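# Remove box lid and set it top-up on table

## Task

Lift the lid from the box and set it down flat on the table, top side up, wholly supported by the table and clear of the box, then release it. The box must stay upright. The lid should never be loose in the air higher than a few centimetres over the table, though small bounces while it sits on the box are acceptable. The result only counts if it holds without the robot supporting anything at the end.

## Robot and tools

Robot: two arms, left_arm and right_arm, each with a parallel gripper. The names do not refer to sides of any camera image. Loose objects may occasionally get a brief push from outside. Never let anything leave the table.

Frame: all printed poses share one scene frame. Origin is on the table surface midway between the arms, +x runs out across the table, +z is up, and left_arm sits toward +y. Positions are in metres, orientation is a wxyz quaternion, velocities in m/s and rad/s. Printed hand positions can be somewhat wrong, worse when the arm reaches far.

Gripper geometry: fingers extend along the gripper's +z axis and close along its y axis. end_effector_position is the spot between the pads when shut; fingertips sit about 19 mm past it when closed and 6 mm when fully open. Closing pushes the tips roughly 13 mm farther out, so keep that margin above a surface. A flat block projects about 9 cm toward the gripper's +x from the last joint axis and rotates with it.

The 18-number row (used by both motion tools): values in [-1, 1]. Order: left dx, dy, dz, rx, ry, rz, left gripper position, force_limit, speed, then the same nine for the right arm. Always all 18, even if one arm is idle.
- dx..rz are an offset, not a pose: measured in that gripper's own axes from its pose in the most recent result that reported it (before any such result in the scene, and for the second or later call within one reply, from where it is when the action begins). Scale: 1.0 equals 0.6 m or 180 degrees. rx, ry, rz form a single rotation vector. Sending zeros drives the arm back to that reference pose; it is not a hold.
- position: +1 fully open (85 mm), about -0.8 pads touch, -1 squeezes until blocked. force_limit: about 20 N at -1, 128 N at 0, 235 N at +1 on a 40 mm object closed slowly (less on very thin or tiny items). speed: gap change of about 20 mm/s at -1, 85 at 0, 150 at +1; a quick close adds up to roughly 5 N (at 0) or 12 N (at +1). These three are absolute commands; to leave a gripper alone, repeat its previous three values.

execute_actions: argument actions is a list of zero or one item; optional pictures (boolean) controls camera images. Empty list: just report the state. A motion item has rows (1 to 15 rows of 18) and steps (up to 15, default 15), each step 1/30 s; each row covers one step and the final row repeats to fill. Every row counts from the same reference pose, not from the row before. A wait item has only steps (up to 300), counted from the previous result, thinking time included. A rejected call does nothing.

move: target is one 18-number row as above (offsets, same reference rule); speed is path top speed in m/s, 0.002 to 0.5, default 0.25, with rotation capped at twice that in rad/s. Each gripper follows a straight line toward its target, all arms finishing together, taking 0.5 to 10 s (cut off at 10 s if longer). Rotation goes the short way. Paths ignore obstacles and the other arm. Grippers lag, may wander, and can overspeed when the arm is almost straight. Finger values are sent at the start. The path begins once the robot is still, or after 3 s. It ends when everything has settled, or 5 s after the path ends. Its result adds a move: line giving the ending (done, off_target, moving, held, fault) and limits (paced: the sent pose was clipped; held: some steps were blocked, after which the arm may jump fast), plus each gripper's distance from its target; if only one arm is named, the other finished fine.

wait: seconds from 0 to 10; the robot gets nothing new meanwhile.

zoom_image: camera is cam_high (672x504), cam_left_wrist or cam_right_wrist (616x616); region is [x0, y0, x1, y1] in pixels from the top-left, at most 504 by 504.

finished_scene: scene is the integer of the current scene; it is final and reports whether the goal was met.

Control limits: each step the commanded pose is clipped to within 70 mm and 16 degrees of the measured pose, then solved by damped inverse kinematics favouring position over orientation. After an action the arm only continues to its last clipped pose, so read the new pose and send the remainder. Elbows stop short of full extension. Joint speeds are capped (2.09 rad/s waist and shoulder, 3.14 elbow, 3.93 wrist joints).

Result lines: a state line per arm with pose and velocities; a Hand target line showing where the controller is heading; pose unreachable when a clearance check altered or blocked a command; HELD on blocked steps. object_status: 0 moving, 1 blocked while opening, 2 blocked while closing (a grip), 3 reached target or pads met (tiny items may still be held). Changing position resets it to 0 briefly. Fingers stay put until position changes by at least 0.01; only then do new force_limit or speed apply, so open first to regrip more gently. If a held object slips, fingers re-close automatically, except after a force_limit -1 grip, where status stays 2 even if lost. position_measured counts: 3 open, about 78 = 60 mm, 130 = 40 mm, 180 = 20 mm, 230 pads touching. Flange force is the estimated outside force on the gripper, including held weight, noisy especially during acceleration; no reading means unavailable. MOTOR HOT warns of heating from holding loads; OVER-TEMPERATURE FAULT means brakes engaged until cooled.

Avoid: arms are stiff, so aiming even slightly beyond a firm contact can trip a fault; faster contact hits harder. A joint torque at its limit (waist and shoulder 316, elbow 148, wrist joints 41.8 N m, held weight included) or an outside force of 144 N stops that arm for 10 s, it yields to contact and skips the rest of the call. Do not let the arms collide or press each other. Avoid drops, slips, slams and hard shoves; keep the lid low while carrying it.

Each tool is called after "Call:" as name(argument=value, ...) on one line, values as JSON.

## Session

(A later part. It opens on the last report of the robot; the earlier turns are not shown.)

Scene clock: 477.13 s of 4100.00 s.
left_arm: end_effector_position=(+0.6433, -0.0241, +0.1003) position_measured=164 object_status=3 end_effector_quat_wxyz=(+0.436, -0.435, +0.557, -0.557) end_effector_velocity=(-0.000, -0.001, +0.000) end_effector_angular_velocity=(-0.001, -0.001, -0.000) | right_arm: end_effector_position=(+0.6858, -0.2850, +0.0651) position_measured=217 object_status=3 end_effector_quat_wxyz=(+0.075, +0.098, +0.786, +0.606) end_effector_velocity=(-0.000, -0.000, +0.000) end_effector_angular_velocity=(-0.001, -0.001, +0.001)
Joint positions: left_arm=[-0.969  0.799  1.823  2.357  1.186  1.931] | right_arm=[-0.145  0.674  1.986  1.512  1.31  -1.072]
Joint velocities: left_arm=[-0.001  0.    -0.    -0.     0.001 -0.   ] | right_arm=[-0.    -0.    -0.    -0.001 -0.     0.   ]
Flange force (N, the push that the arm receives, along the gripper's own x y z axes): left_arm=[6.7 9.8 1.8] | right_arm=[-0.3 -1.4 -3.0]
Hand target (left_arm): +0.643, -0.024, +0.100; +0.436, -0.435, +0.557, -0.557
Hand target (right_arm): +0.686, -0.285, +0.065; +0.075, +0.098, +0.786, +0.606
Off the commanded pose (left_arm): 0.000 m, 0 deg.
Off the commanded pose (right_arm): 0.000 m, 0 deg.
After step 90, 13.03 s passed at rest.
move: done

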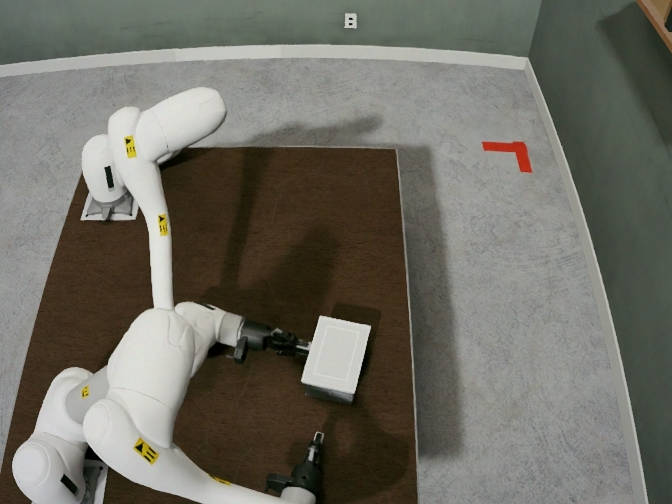

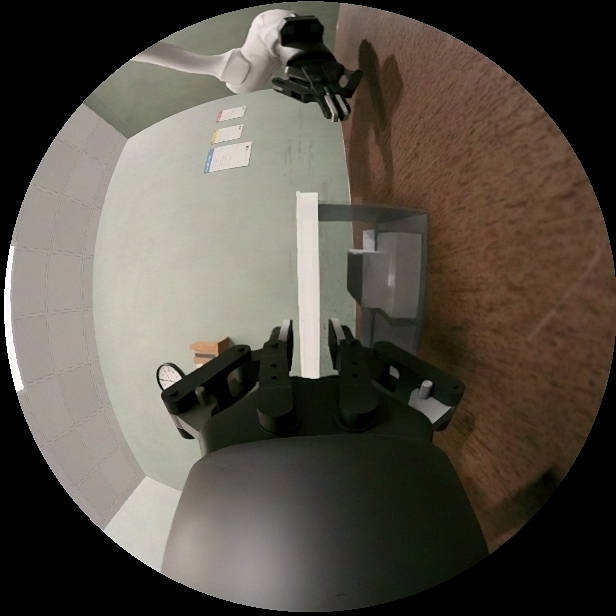

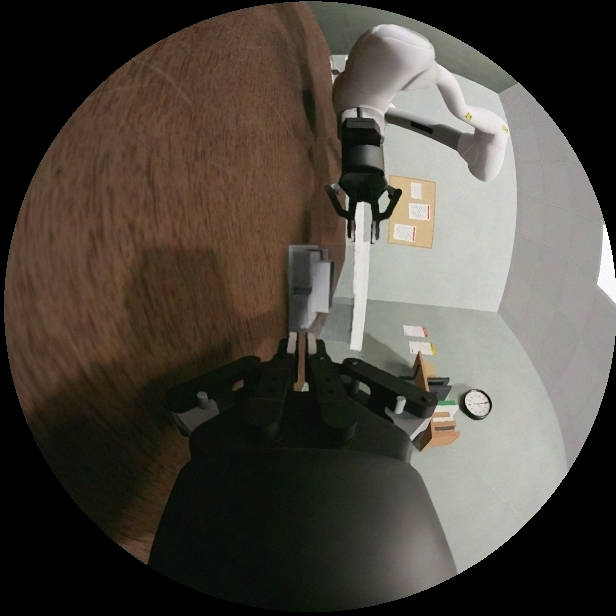

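Call:
move(target=[0,-0.0033,0.0092,0,0,0,-0.28,0,-0.5, 0,0,0,0,0,0,-0.7,-1,0], speed=0.01)

Call:
zoom_image(camera="cam_right_wrist", region=[300, 190, 410, 290])

Call:
zoom_image(camera="cam_left_wrist", region=[240, 250, 390, 390])

Call:
zoom_image(camera="cam_high", region=[250, 300, 390, 410])

Scene clock: 489.20 s of 4100.00 s.
left_arm: end_effector_position=(+0.6486, -0.0254, +0.1022) position_measured=164 object_status=3 end_effector_quat_wxyz=(+0.436, -0.435, +0.557, -0.557) end_effector_velocity=(-0.000, -0.001, +0.000) end_effector_angular_velocity=(-0.001, +0.001, +0.000) | right_arm: end_effector_position=(+0.6858, -0.2850, +0.0652) position_measured=217 object_status=3 end_effector_quat_wxyz=(+0.075, +0.098, +0.786, +0.606) end_effector_velocity=(-0.000, +0.000, -0.000) end_effector_angular_velocity=(+0.000, +0.001, +0.000)
Joint positions: left_arm=[-0.964  0.799  1.814  2.36   1.179  1.936] | right_arm=[-0.145  0.674  1.986  1.512  1.31  -1.072]
Joint velocities: left_arm=[-0.001 -0.    -0.001 -0.002 -0.001 -0.   ] | right_arm=[ 0.  0.  0. -0.  0.  0.]
Flange force (N, the push that the arm receives, along the gripper's own x y z axes): left_arm=[6.6 13.3 -3.6] | right_arm=[-2.5 0.1 0.5]
Hand target (left_arm): +0.649, -0.025, +0.102; +0.436, -0.435, +0.557, -0.557
Hand target (right_arm): +0.686, -0.285, +0.065; +0.075, +0.098, +0.786, +0.606
Off the commanded pose (left_arm): 0.000 m, 0 deg.
Off the commanded pose (right_arm): 0.000 m, 0 deg.
After step 90, 8.27 s passed at rest.
move: done

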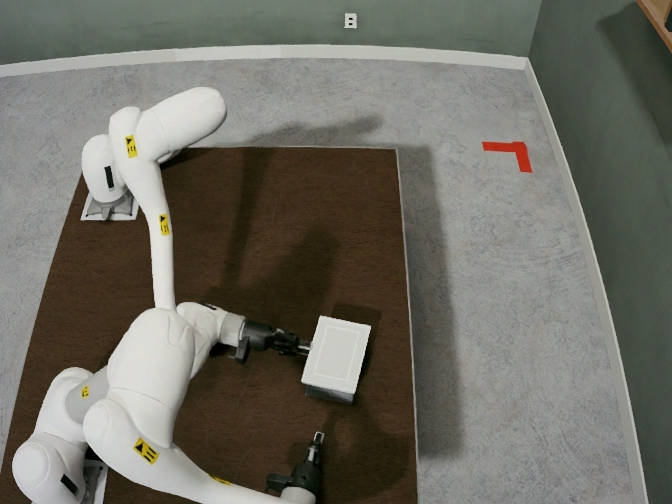

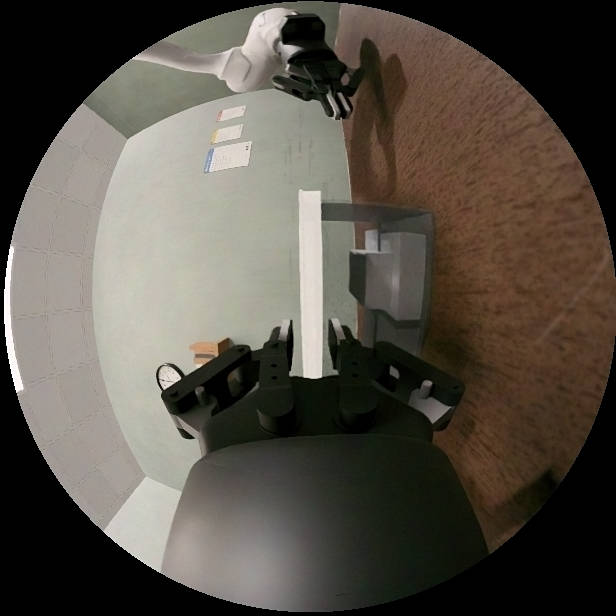

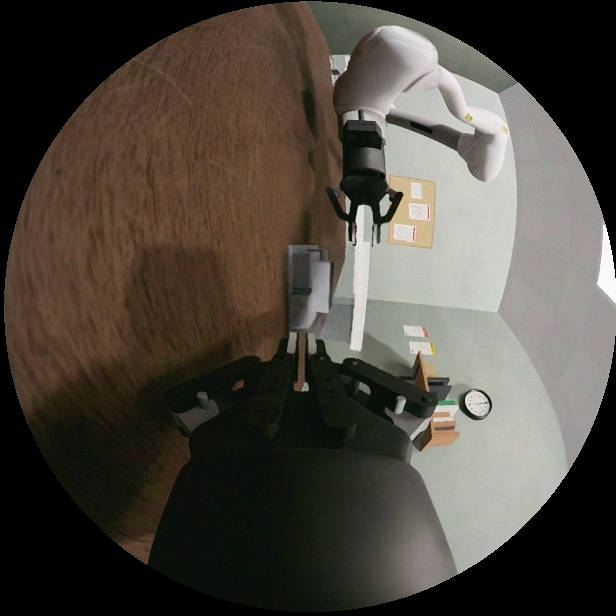

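Region (300, 190, 410, 290) of cam_right_wrist's 616x616 image, scaled by 4.582, with more detail than that image has; it fills the top 458 rows of this view, and the rest is white.

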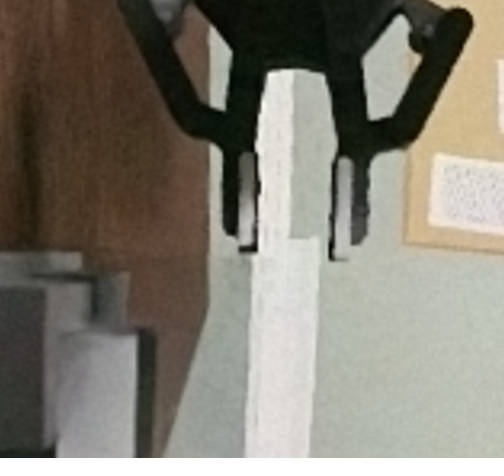

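Region (240, 250, 390, 390) of cam_left_wrist's 616x616 image, scaled by 3.360, with more detail than that image has; it fills the top 470 rows of this view, and the rest is white.

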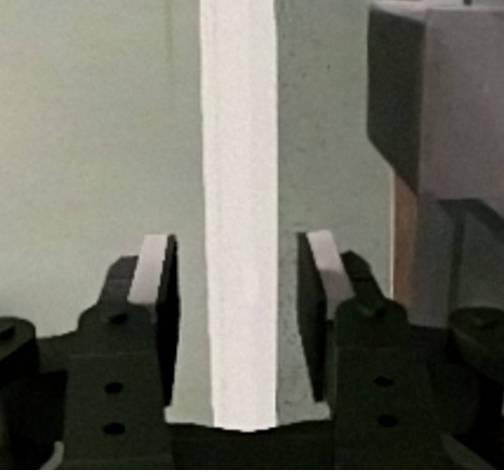

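Region (250, 300, 390, 410) of cam_high's 672x504 image, scaled by 3.600, with more detail than that image has; it fills the top 396 rows of this view, and the rest is white.

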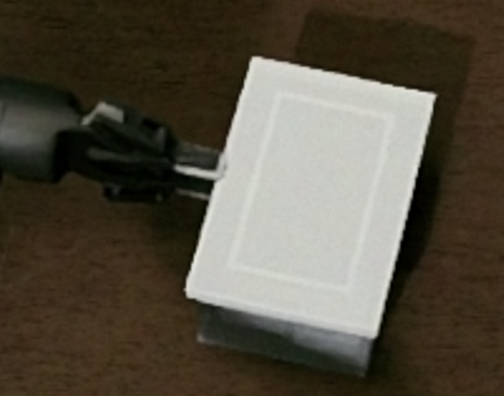

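Call:
move(target=[0,0,0,0,0,0,-1,0,-1, 0,0,0,0,0,0,-0.7,-1,0], speed=0.01)

Call:
zoom_image(camera="cam_right_wrist", region=[280, 190, 410, 360])

Call:
zoom_image(camera="cam_left_wrist", region=[240, 250, 390, 390])

Scene clock: 498.80 s of 4100.00 s.
left_arm: end_effector_position=(+0.6487, -0.0254, +0.1023) position_measured=202 object_status=0 end_effector_quat_wxyz=(+0.436, -0.435, +0.557, -0.557) end_effector_velocity=(+0.000, +0.001, -0.000) end_effector_angular_velocity=(+0.000, +0.000, +0.002) | right_arm: end_effector_position=(+0.6858, -0.2850, +0.0652) position_measured=217 object_status=3 end_effector_quat_wxyz=(+0.075, +0.098, +0.786, +0.606) end_effector_velocity=(-0.000, +0.000, -0.000) end_effector_angular_velocity=(-0.000, +0.000, +0.000)
Joint positions: left_arm=[-0.964  0.799  1.814  2.36   1.179  1.936] | right_arm=[-0.145  0.674  1.986  1.512  1.31  -1.072]
Joint velocities: left_arm=[ 0.001 -0.     0.001 -0.001  0.001  0.   ] | right_arm=[ 0.  0. -0. -0.  0. -0.]
Flange force (N, the push that the arm receives, along the gripper's own x y z axes): left_arm=[7.8 14.4 -2.7] | right_arm=[-0.8 0.9 3.8]
Hand target (left_arm): +0.649, -0.025, +0.102; +0.436, -0.435, +0.557, -0.557
Hand target (right_arm): +0.686, -0.285, +0.065; +0.075, +0.098, +0.786, +0.606
Off the commanded pose (left_arm): 0.000 m, 0 deg.
Off the commanded pose (right_arm): 0.000 m, 0 deg.
After step 90, 5.47 s passed at rest.
move: done

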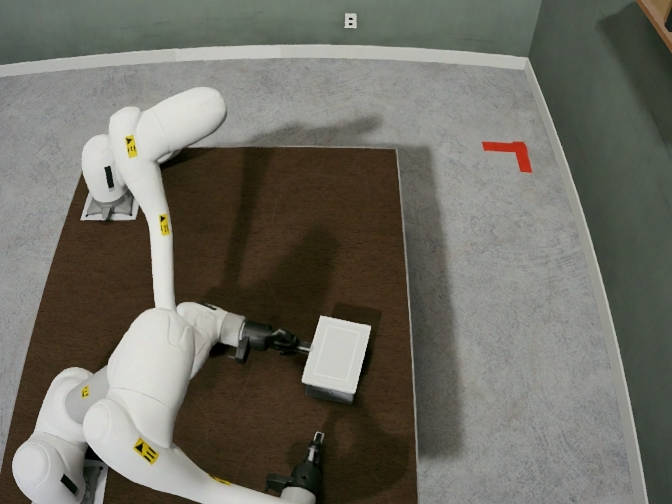

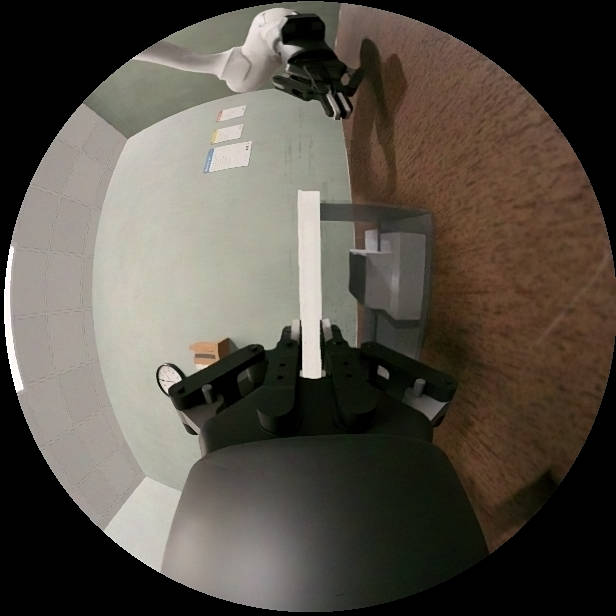

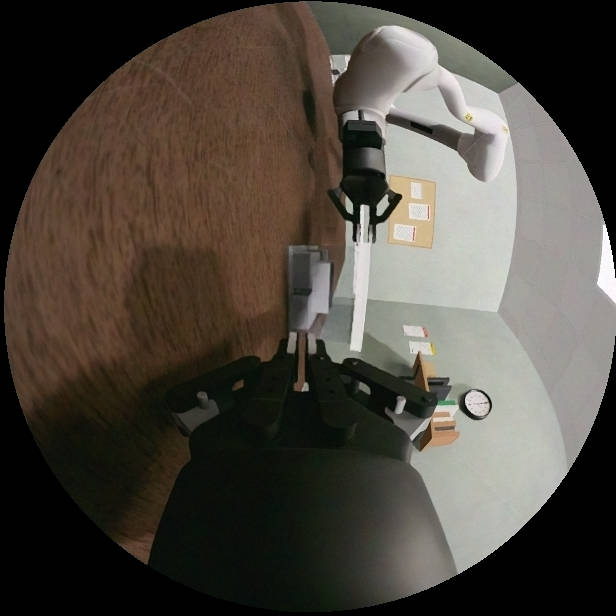

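Region (280, 190, 410, 360) of cam_right_wrist's 616x616 image, scaled by 2.965, with more detail than that image has; it fills the left 385 columns of this view, and the rest is white.

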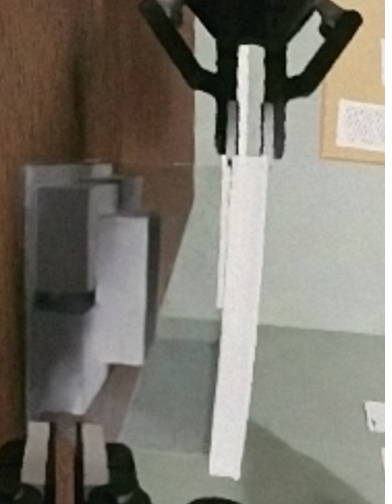

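Region (240, 250, 390, 390) of cam_left_wrist's 616x616 image, scaled by 3.360, with more detail than that image has; it fills the top 470 rows of this view, and the rest is white.

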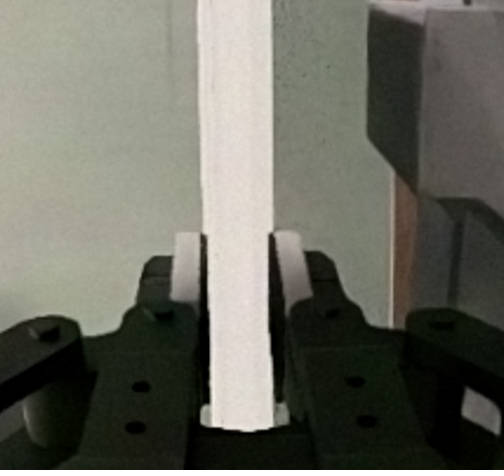

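Call:
execute_actions(actions=[], pictures=false)

Scene clock: 503.27 s of 4100.00 s.
left_arm: end_effector_position=(+0.6486, -0.0254, +0.1022) position_measured=202 object_status=2 end_effector_quat_wxyz=(+0.436, -0.435, +0.557, -0.557) end_effector_velocity=(+0.000, +0.000, -0.000) end_effector_angular_velocity=(-0.000, +0.000, +0.000) | right_arm: end_effector_position=(+0.6858, -0.2850, +0.0652) position_measured=217 object_status=3 end_effector_quat_wxyz=(+0.075, +0.098, +0.786, +0.606) end_effector_velocity=(-0.000, +0.000, -0.000) end_effector_angular_velocity=(-0.000, +0.000, +0.000)
Joint positions: left_arm=[-0.964  0.799  1.814  2.36   1.179  1.936] | right_arm=[-0.145  0.674  1.986  1.512  1.31  -1.072]
Joint velocities: left_arm=[ 0.    -0.     0.     0.    -0.    -0.001] | right_arm=[ 0.  0. -0. -0.  0.  0.]
Flange force (N, the push that the arm receives, along the gripper's own x y z axes): left_arm=[6.3 11.7 -2.4] | right_arm=[-3.6 -2.9 4.6]
Hand target (left_arm): +0.649, -0.025, +0.102; +0.436, -0.435, +0.557, -0.557
Hand target (right_arm): +0.686, -0.285, +0.065; +0.075, +0.098, +0.786, +0.606
Off the commanded pose (left_arm): 0.000 m, 0 deg.
Off the commanded pose (right_arm): 0.000 m, 0 deg.
Steps of this call (steps 1 to 90: nothing new was sent; then 1.47 s passed at rest). Readings (end_effector_position | what the end effector reports):
1: left_arm (+0.6487, -0.0254, +0.1023) | right_arm (+0.6858, -0.2850, +0.0652) | left_arm position_measured=202 object_status=2 | right_arm position_measured=217 object_status=3
2: left_arm (+0.6487, -0.0254, +0.1023) | right_arm (+0.6858, -0.2850, +0.0652) | left_arm position_measured=202 object_status=2 | right_arm position_measured=217 object_status=3
4: left_arm (+0.6487, -0.0254, +0.1023) | right_arm (+0.6858, -0.2850, +0.0652) | left_arm position_measured=202 object_status=2 | right_arm position_measured=217 object_status=3
8: left_arm (+0.6486, -0.0254, +0.1023) | right_arm (+0.6859, -0.2850, +0.0652) | left_arm position_measured=202 object_status=2 | right_arm position_measured=217 object_status=3
90: the state above

Call:
move(target=[0,-0.02,-0.0012,0,0,0,-1,0,-1, 0,0,0,0,0,0,-0.7,-1,0], speed=0.01)

Call:
zoom_image(camera="cam_right_wrist", region=[280, 190, 410, 360])

Call:
zoom_image(camera="cam_left_wrist", region=[230, 170, 450, 390])

Scene clock: 518.20 s of 4100.00 s.
left_arm: end_effector_position=(+0.6479, -0.0252, +0.1142) position_measured=202 object_status=2 end_effector_quat_wxyz=(+0.436, -0.435, +0.557, -0.557) end_effector_velocity=(-0.000, +0.000, -0.001) end_effector_angular_velocity=(-0.000, +0.003, +0.001) | right_arm: end_effector_position=(+0.6858, -0.2850, +0.0652) position_measured=217 object_status=3 end_effector_quat_wxyz=(+0.075, +0.098, +0.786, +0.606) end_effector_velocity=(-0.000, +0.000, +0.000) end_effector_angular_velocity=(-0.001, -0.001, +0.001)
Joint positions: left_arm=[-0.965  0.782  1.817  2.355  1.168  1.947] | right_arm=[-0.145  0.674  1.986  1.512  1.31  -1.072]
Joint velocities: left_arm=[-0.     0.     0.001 -0.002 -0.002 -0.001] | right_arm=[ 0.    -0.    -0.    -0.002  0.     0.   ]
Flange force (N, the push that the arm receives, along the gripper's own x y z axes): left_arm=[7.1 21.3 7.6] | right_arm=[-0.7 -1.6 3.1]
Hand target (left_arm): +0.648, -0.025, +0.114; +0.436, -0.435, +0.557, -0.557
Hand target (right_arm): +0.686, -0.285, +0.065; +0.075, +0.098, +0.786, +0.606
Off the commanded pose (left_arm): 0.000 m, 0 deg.
Off the commanded pose (right_arm): 0.000 m, 0 deg.
After step 90, 10.50 s passed at rest.
move: done

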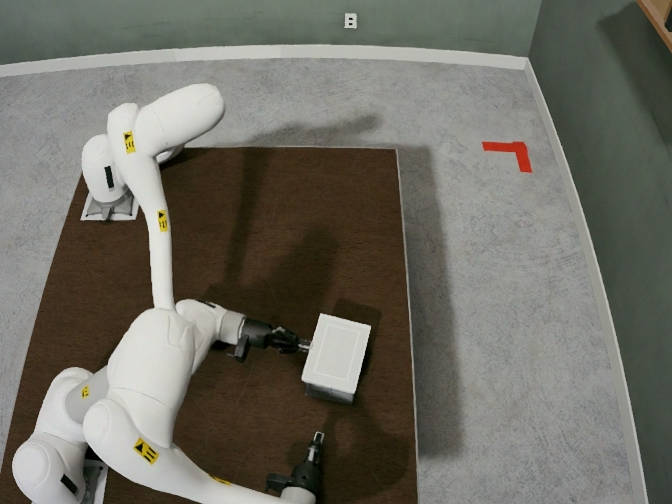

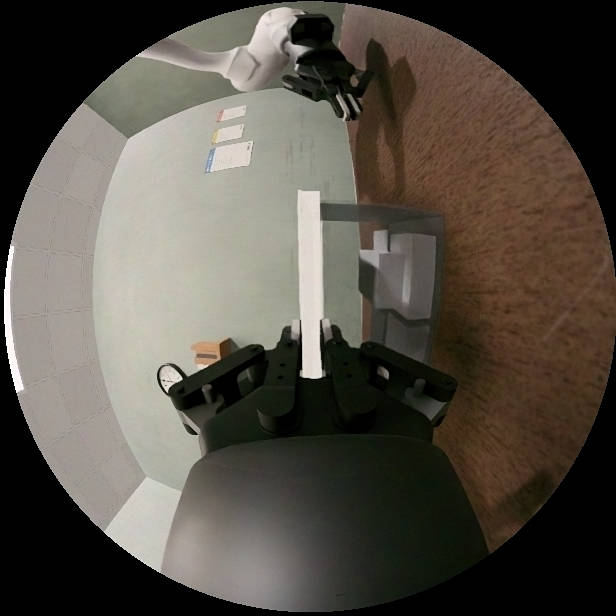

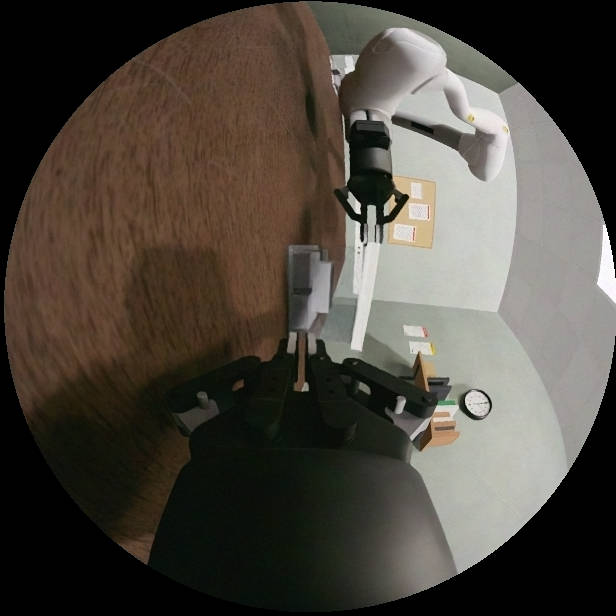

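Region (280, 190, 410, 360) of cam_right_wrist's 616x616 image, scaled by 2.965, with more detail than that image has; it fills the left 385 columns of this view, and the rest is white.

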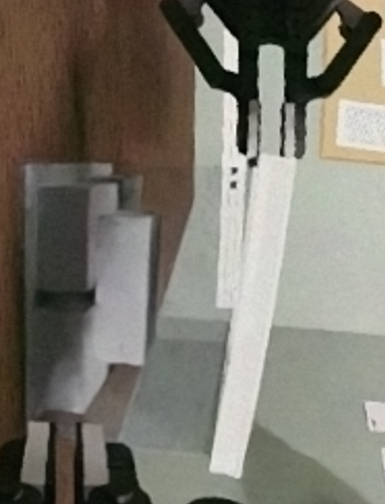

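Region (230, 170, 450, 390) of cam_left_wrist's 616x616 image, scaled by 2.291, with more detail than that image has.

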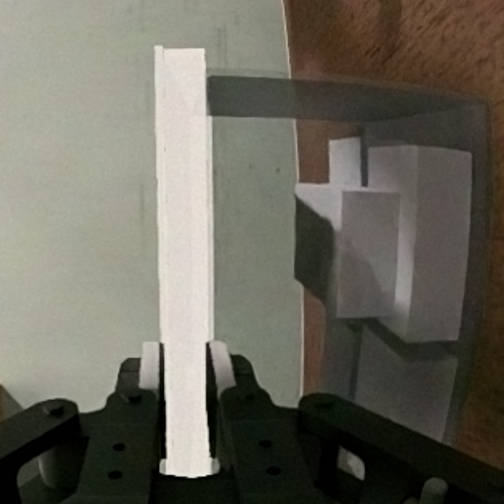

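Call:
move(target=[0,-0.0025,0.0023,-0.0278,0,0,-1,0,-1, 0,0,0,0,0,0,-0.7,-1,0], speed=0.02)

Call:
zoom_image(camera="cam_right_wrist", region=[280, 190, 430, 360])

Call:
zoom_image(camera="cam_left_wrist", region=[230, 170, 450, 390])

Scene clock: 640.60 s of 4100.00 s.
left_arm: end_effector_position=(+0.6492, -0.0256, +0.1157) position_measured=202 object_status=2 end_effector_quat_wxyz=(+0.417, -0.454, +0.581, -0.532) end_effector_velocity=(-0.001, -0.001, -0.001) end_effector_angular_velocity=(-0.001, +0.002, -0.001) | right_arm: end_effector_position=(+0.6858, -0.2850, +0.0652) position_measured=217 object_status=3 end_effector_quat_wxyz=(+0.075, +0.098, +0.786, +0.606) end_effector_velocity=(+0.000, -0.000, +0.001) end_effector_angular_velocity=(+0.000, -0.001, -0.000)
Joint positions: left_arm=[-0.963  0.745  1.814  2.305  1.06   1.995] | right_arm=[-0.145  0.674  1.986  1.512  1.31  -1.072]
Joint velocities: left_arm=[-0.001 -0.     0.    -0.001 -0.001 -0.001] | right_arm=[-0.    -0.001 -0.001  0.001  0.    -0.   ]
Flange force (N, the push that the arm receives, along the gripper's own x y z axes): left_arm=[8.8 12.4 -5.3] | right_arm=[2.6 3.1 1.9]
Hand target (left_arm): +0.649, -0.026, +0.116; +0.417, -0.454, +0.581, -0.532
Hand target (right_arm): +0.686, -0.285, +0.065; +0.075, +0.098, +0.786, +0.606
Off the commanded pose (left_arm): 0.000 m, 0 deg.
Off the commanded pose (right_arm): 0.000 m, 0 deg.
After step 90, 117.00 s passed at rest.
move: done

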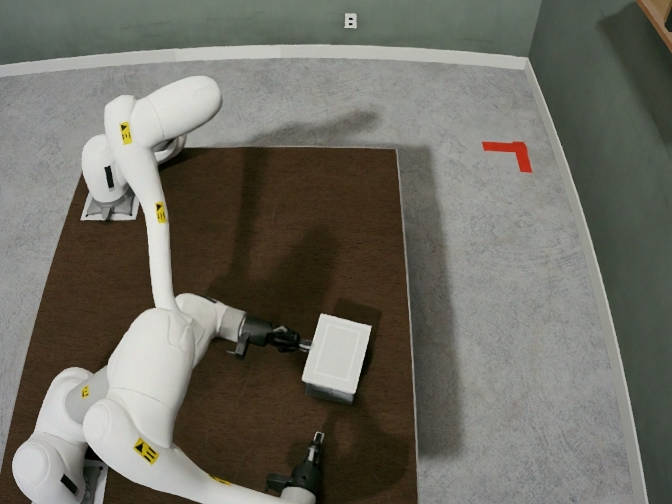

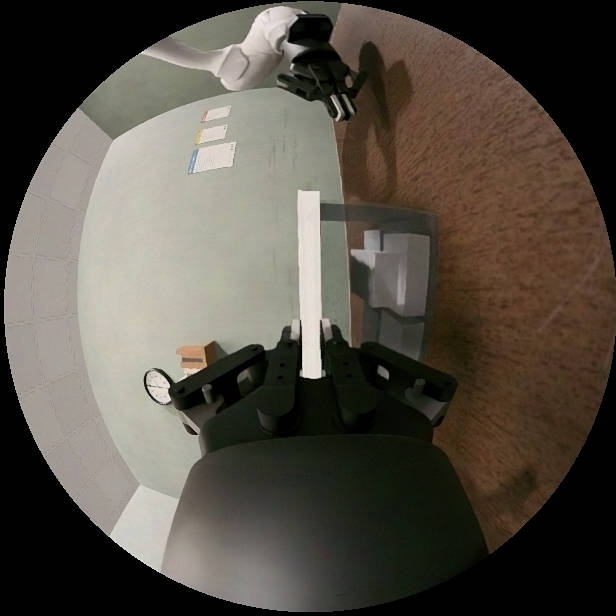

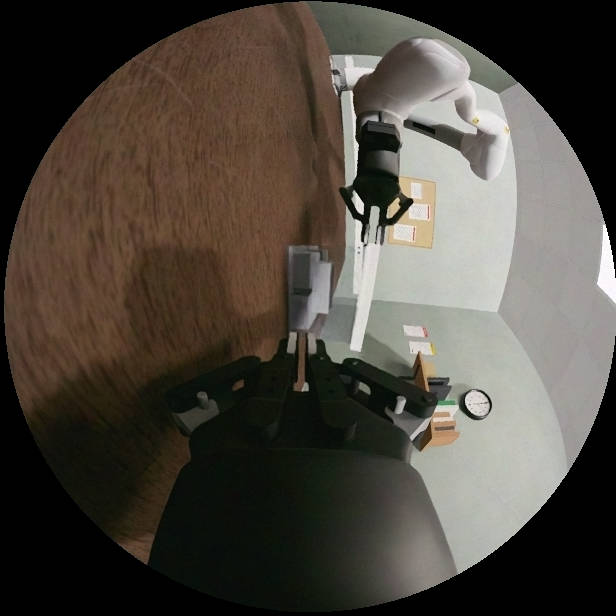

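Region (280, 190, 430, 360) of cam_right_wrist's 616x616 image, scaled by 2.965, with more detail than that image has; it fills the left 445 columns of this view, and the rest is white.

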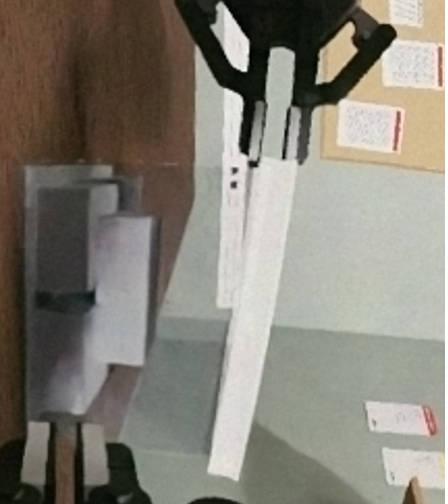

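Region (230, 170, 450, 390) of cam_left_wrist's 616x616 image, scaled by 2.291, with more detail than that image has.

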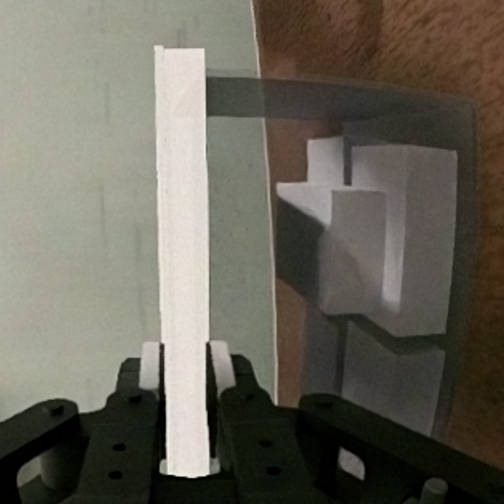

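Call:
move(target=[0,-0.0133,-0.0012,0,0,0,-1,0,-1, 0,0,0,0,0,0,-0.7,-1,0], speed=0.01)

Call:
zoom_image(camera="cam_right_wrist", region=[280, 190, 430, 360])

Call:
zoom_image(camera="cam_left_wrist", region=[230, 170, 450, 390])

Scene clock: 662.13 s of 4100.00 s.
left_arm: end_effector_position=(+0.6492, -0.0255, +0.1237) position_measured=202 object_status=2 end_effector_quat_wxyz=(+0.417, -0.454, +0.581, -0.532) end_effector_velocity=(-0.000, -0.000, -0.000) end_effector_angular_velocity=(+0.000, +0.001, -0.001) | right_arm: end_effector_position=(+0.6858, -0.2850, +0.0652) position_measured=217 object_status=3 end_effector_quat_wxyz=(+0.075, +0.098, +0.786, +0.606) end_effector_velocity=(-0.001, +0.000, -0.001) end_effector_angular_velocity=(-0.001, +0.001, +0.002)
Joint positions: left_arm=[-0.963  0.734  1.815  2.301  1.053  2.004] | right_arm=[-0.145  0.674  1.986  1.512  1.31  -1.072]
Joint velocities: left_arm=[-0.     0.    -0.     0.    -0.001 -0.   ] | right_arm=[-0.     0.001  0.001 -0.002 -0.    -0.   ]
Flange force (N, the push that the arm receives, along the gripper's own x y z axes): left_arm=[6.4 12.5 11.5] | right_arm=[-3.2 -1.5 1.5]
Hand target (left_arm): +0.649, -0.026, +0.124; +0.417, -0.454, +0.581, -0.532
Hand target (right_arm): +0.686, -0.285, +0.065; +0.075, +0.098, +0.786, +0.606
Off the commanded pose (left_arm): 0.000 m, 0 deg.
Off the commanded pose (right_arm): 0.000 m, 0 deg.
After step 90, 17.50 s passed at rest.
move: done

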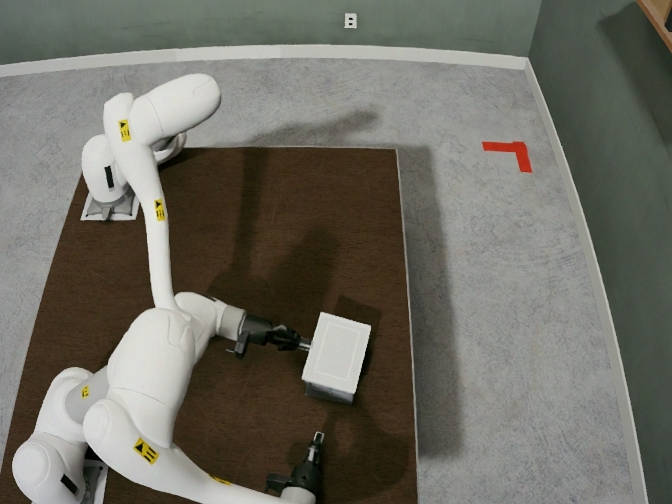

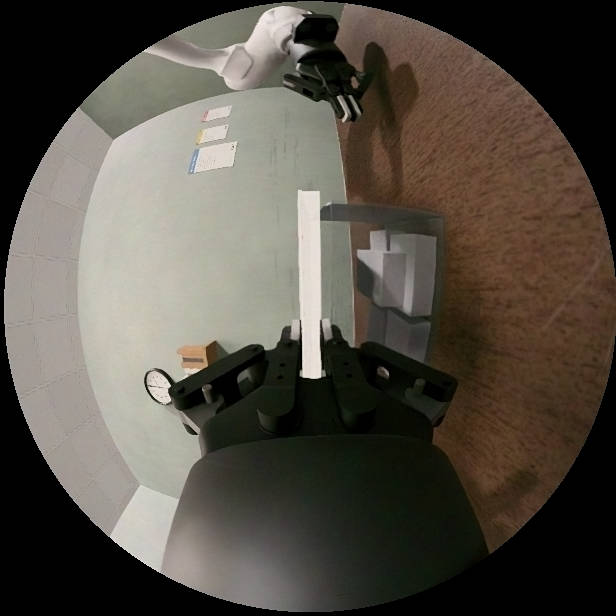

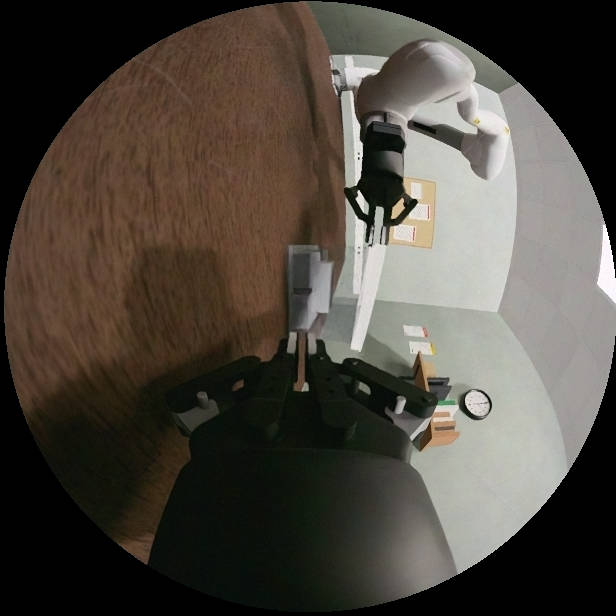

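Region (280, 190, 430, 360) of cam_right_wrist's 616x616 image, scaled by 2.965, with more detail than that image has; it fills the left 445 columns of this view, and the rest is white.

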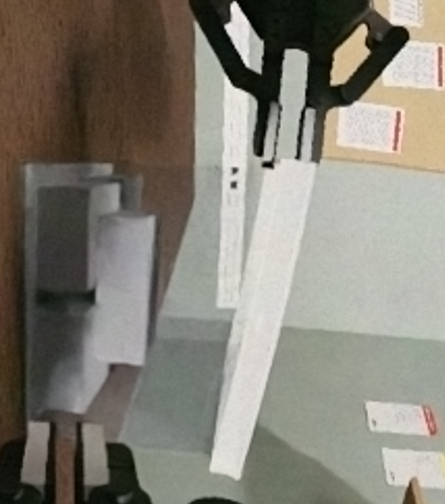

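Region (230, 170, 450, 390) of cam_left_wrist's 616x616 image, scaled by 2.291, with more detail than that image has.

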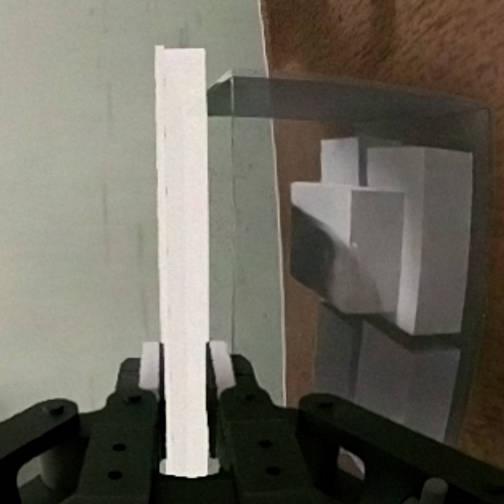

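Call:
move(target=[0,-0.0135,0.0013,-0.0278,0,0,-1,0,-1, 0,0,0,0,0,0,-0.7,-1,0], speed=0.02)

Call:
zoom_image(camera="cam_right_wrist", region=[280, 190, 430, 360])

Call:
zoom_image(camera="cam_left_wrist", region=[230, 170, 450, 390])

Scene clock: 680.87 s of 4100.00 s.
left_arm: end_effector_position=(+0.6506, -0.0259, +0.1317) position_measured=202 object_status=2 end_effector_quat_wxyz=(+0.397, -0.471, +0.604, -0.506) end_effector_velocity=(-0.001, +0.000, -0.000) end_effector_angular_velocity=(+0.001, +0.001, -0.000) | right_arm: end_effector_position=(+0.6858, -0.2850, +0.0652) position_measured=217 object_status=3 end_effector_quat_wxyz=(+0.075, +0.098, +0.786, +0.606) end_effector_velocity=(+0.000, -0.000, +0.000) end_effector_angular_velocity=(+0.000, -0.000, -0.001)
Joint positions: left_arm=[-0.958  0.691  1.805  2.232  0.94   2.075] | right_arm=[-0.145  0.674  1.986  1.512  1.31  -1.072]
Joint velocities: left_arm=[-0.001 -0.     0.001 -0.     0.     0.001] | right_arm=[-0.    -0.001  0.     0.001  0.     0.   ]
Flange force (N, the push that the arm receives, along the gripper's own x y z axes): left_arm=[8.2 8.8 7.6] | right_arm=[-0.8 -1.8 1.9]
Hand target (left_arm): +0.651, -0.026, +0.132; +0.397, -0.471, +0.604, -0.506
Hand target (right_arm): +0.686, -0.285, +0.065; +0.075, +0.098, +0.786, +0.606
Off the commanded pose (left_arm): 0.000 m, 0 deg.
Off the commanded pose (right_arm): 0.000 m, 0 deg.
After step 90, 13.33 s passed at rest.
move: done

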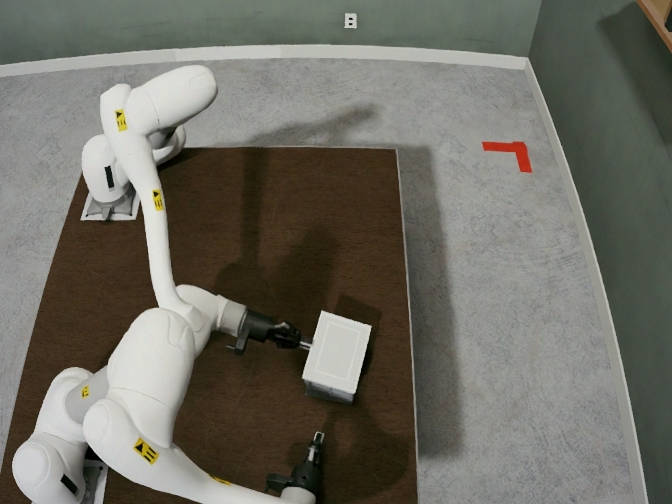

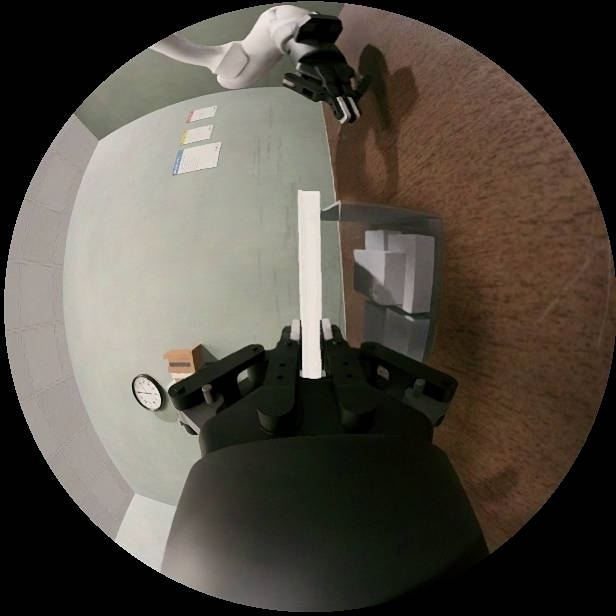

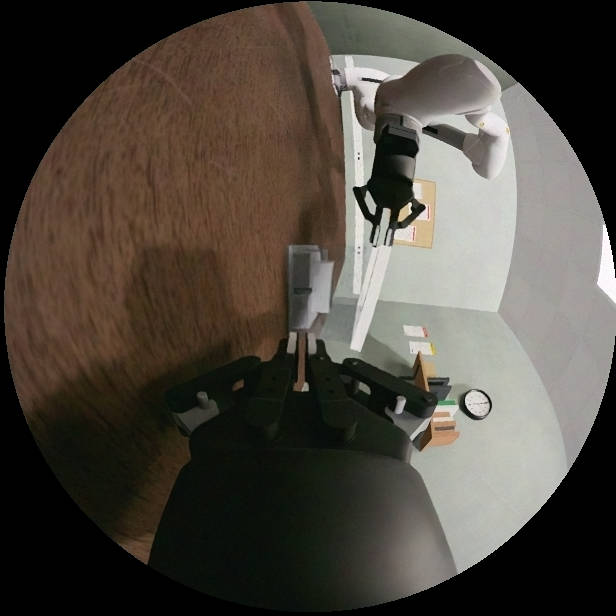

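Region (280, 190, 430, 360) of cam_right_wrist's 616x616 image, scaled by 2.965, with more detail than that image has; it fills the left 445 columns of this view, and the rest is white.

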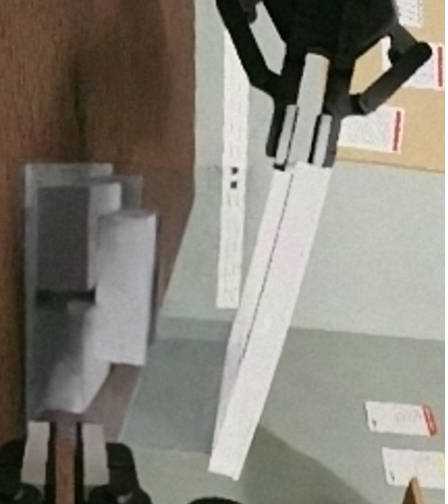

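Region (230, 170, 450, 390) of cam_left_wrist's 616x616 image, scaled by 2.291, with more detail than that image has.

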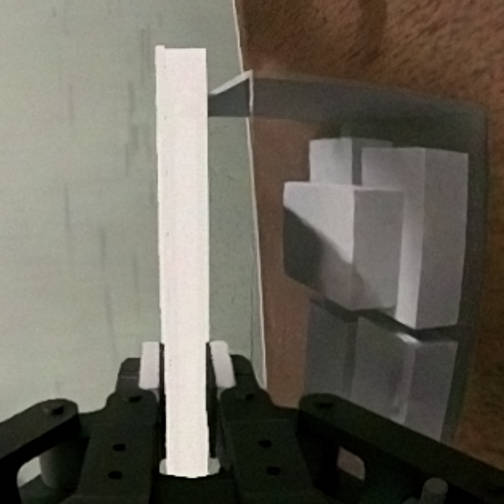

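Call:
move(target=[0,-0.0031,0.0079,0,0,0,-1,0,-1, 0,0,0,0,0,0,-0.7,-1,0], speed=0.01)

Call:
zoom_image(camera="cam_right_wrist", region=[280, 200, 430, 370])

Scene clock: 691.87 s of 4100.00 s.
left_arm: end_effector_position=(+0.6554, -0.0271, +0.1328) position_measured=202 object_status=2 end_effector_quat_wxyz=(+0.397, -0.471, +0.604, -0.506) end_effector_velocity=(+0.000, -0.000, +0.000) end_effector_angular_velocity=(-0.001, -0.001, -0.000) | right_arm: end_effector_position=(+0.6858, -0.2850, +0.0652) position_measured=217 object_status=3 end_effector_quat_wxyz=(+0.075, +0.098, +0.786, +0.606) end_effector_velocity=(+0.000, +0.000, -0.000) end_effector_angular_velocity=(+0.000, +0.000, -0.000)
Joint positions: left_arm=[-0.954  0.694  1.796  2.233  0.934  2.079] | right_arm=[-0.145  0.674  1.986  1.512  1.31  -1.072]
Joint velocities: left_arm=[-0.     0.    -0.     0.001  0.    -0.001] | right_arm=[ 0.     0.     0.     0.001  0.    -0.   ]
Flange force (N, the push that the arm receives, along the gripper's own x y z axes): left_arm=[7.2 10.8 6.2] | right_arm=[-3.0 -1.4 2.6]
Hand target (left_arm): +0.655, -0.027, +0.133; +0.397, -0.471, +0.604, -0.506
Hand target (right_arm): +0.686, -0.285, +0.065; +0.075, +0.098, +0.786, +0.606
Off the commanded pose (left_arm): 0.000 m, 0 deg.
Off the commanded pose (right_arm): 0.000 m, 0 deg.
After step 90, 7.27 s passed at rest.
move: done

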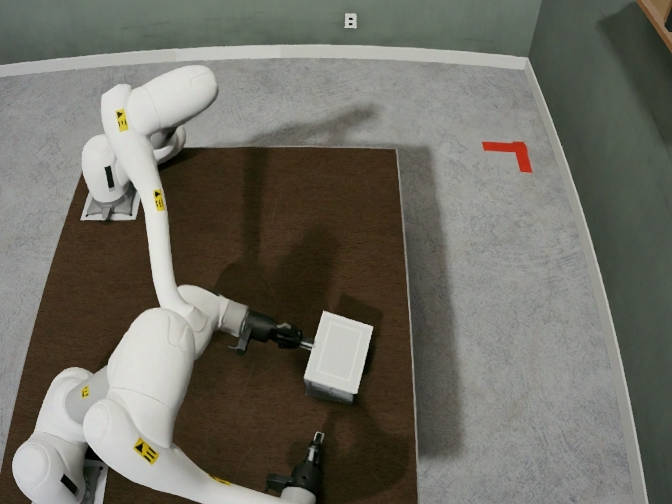

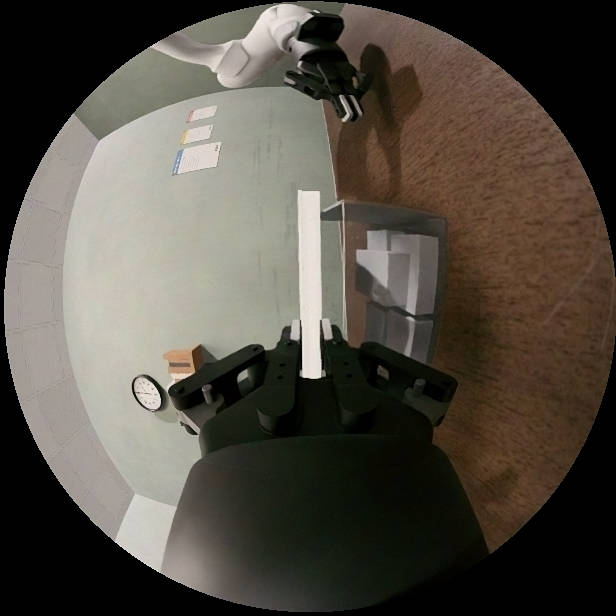

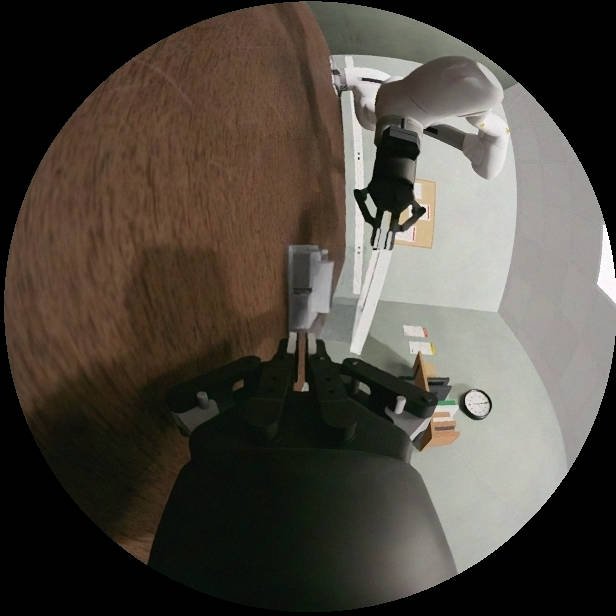

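Region (280, 200, 430, 370) of cam_right_wrist's 616x616 image, scaled by 2.965, with more detail than that image has; it fills the left 445 columns of this view, and the rest is white.

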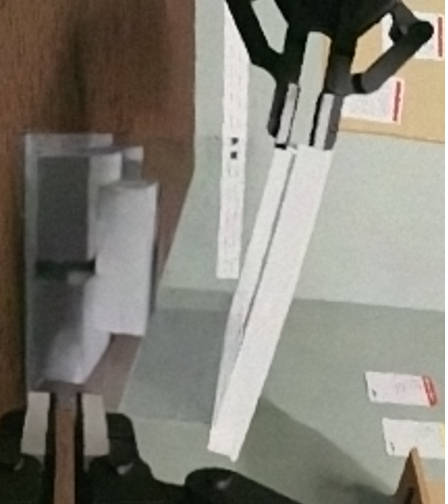

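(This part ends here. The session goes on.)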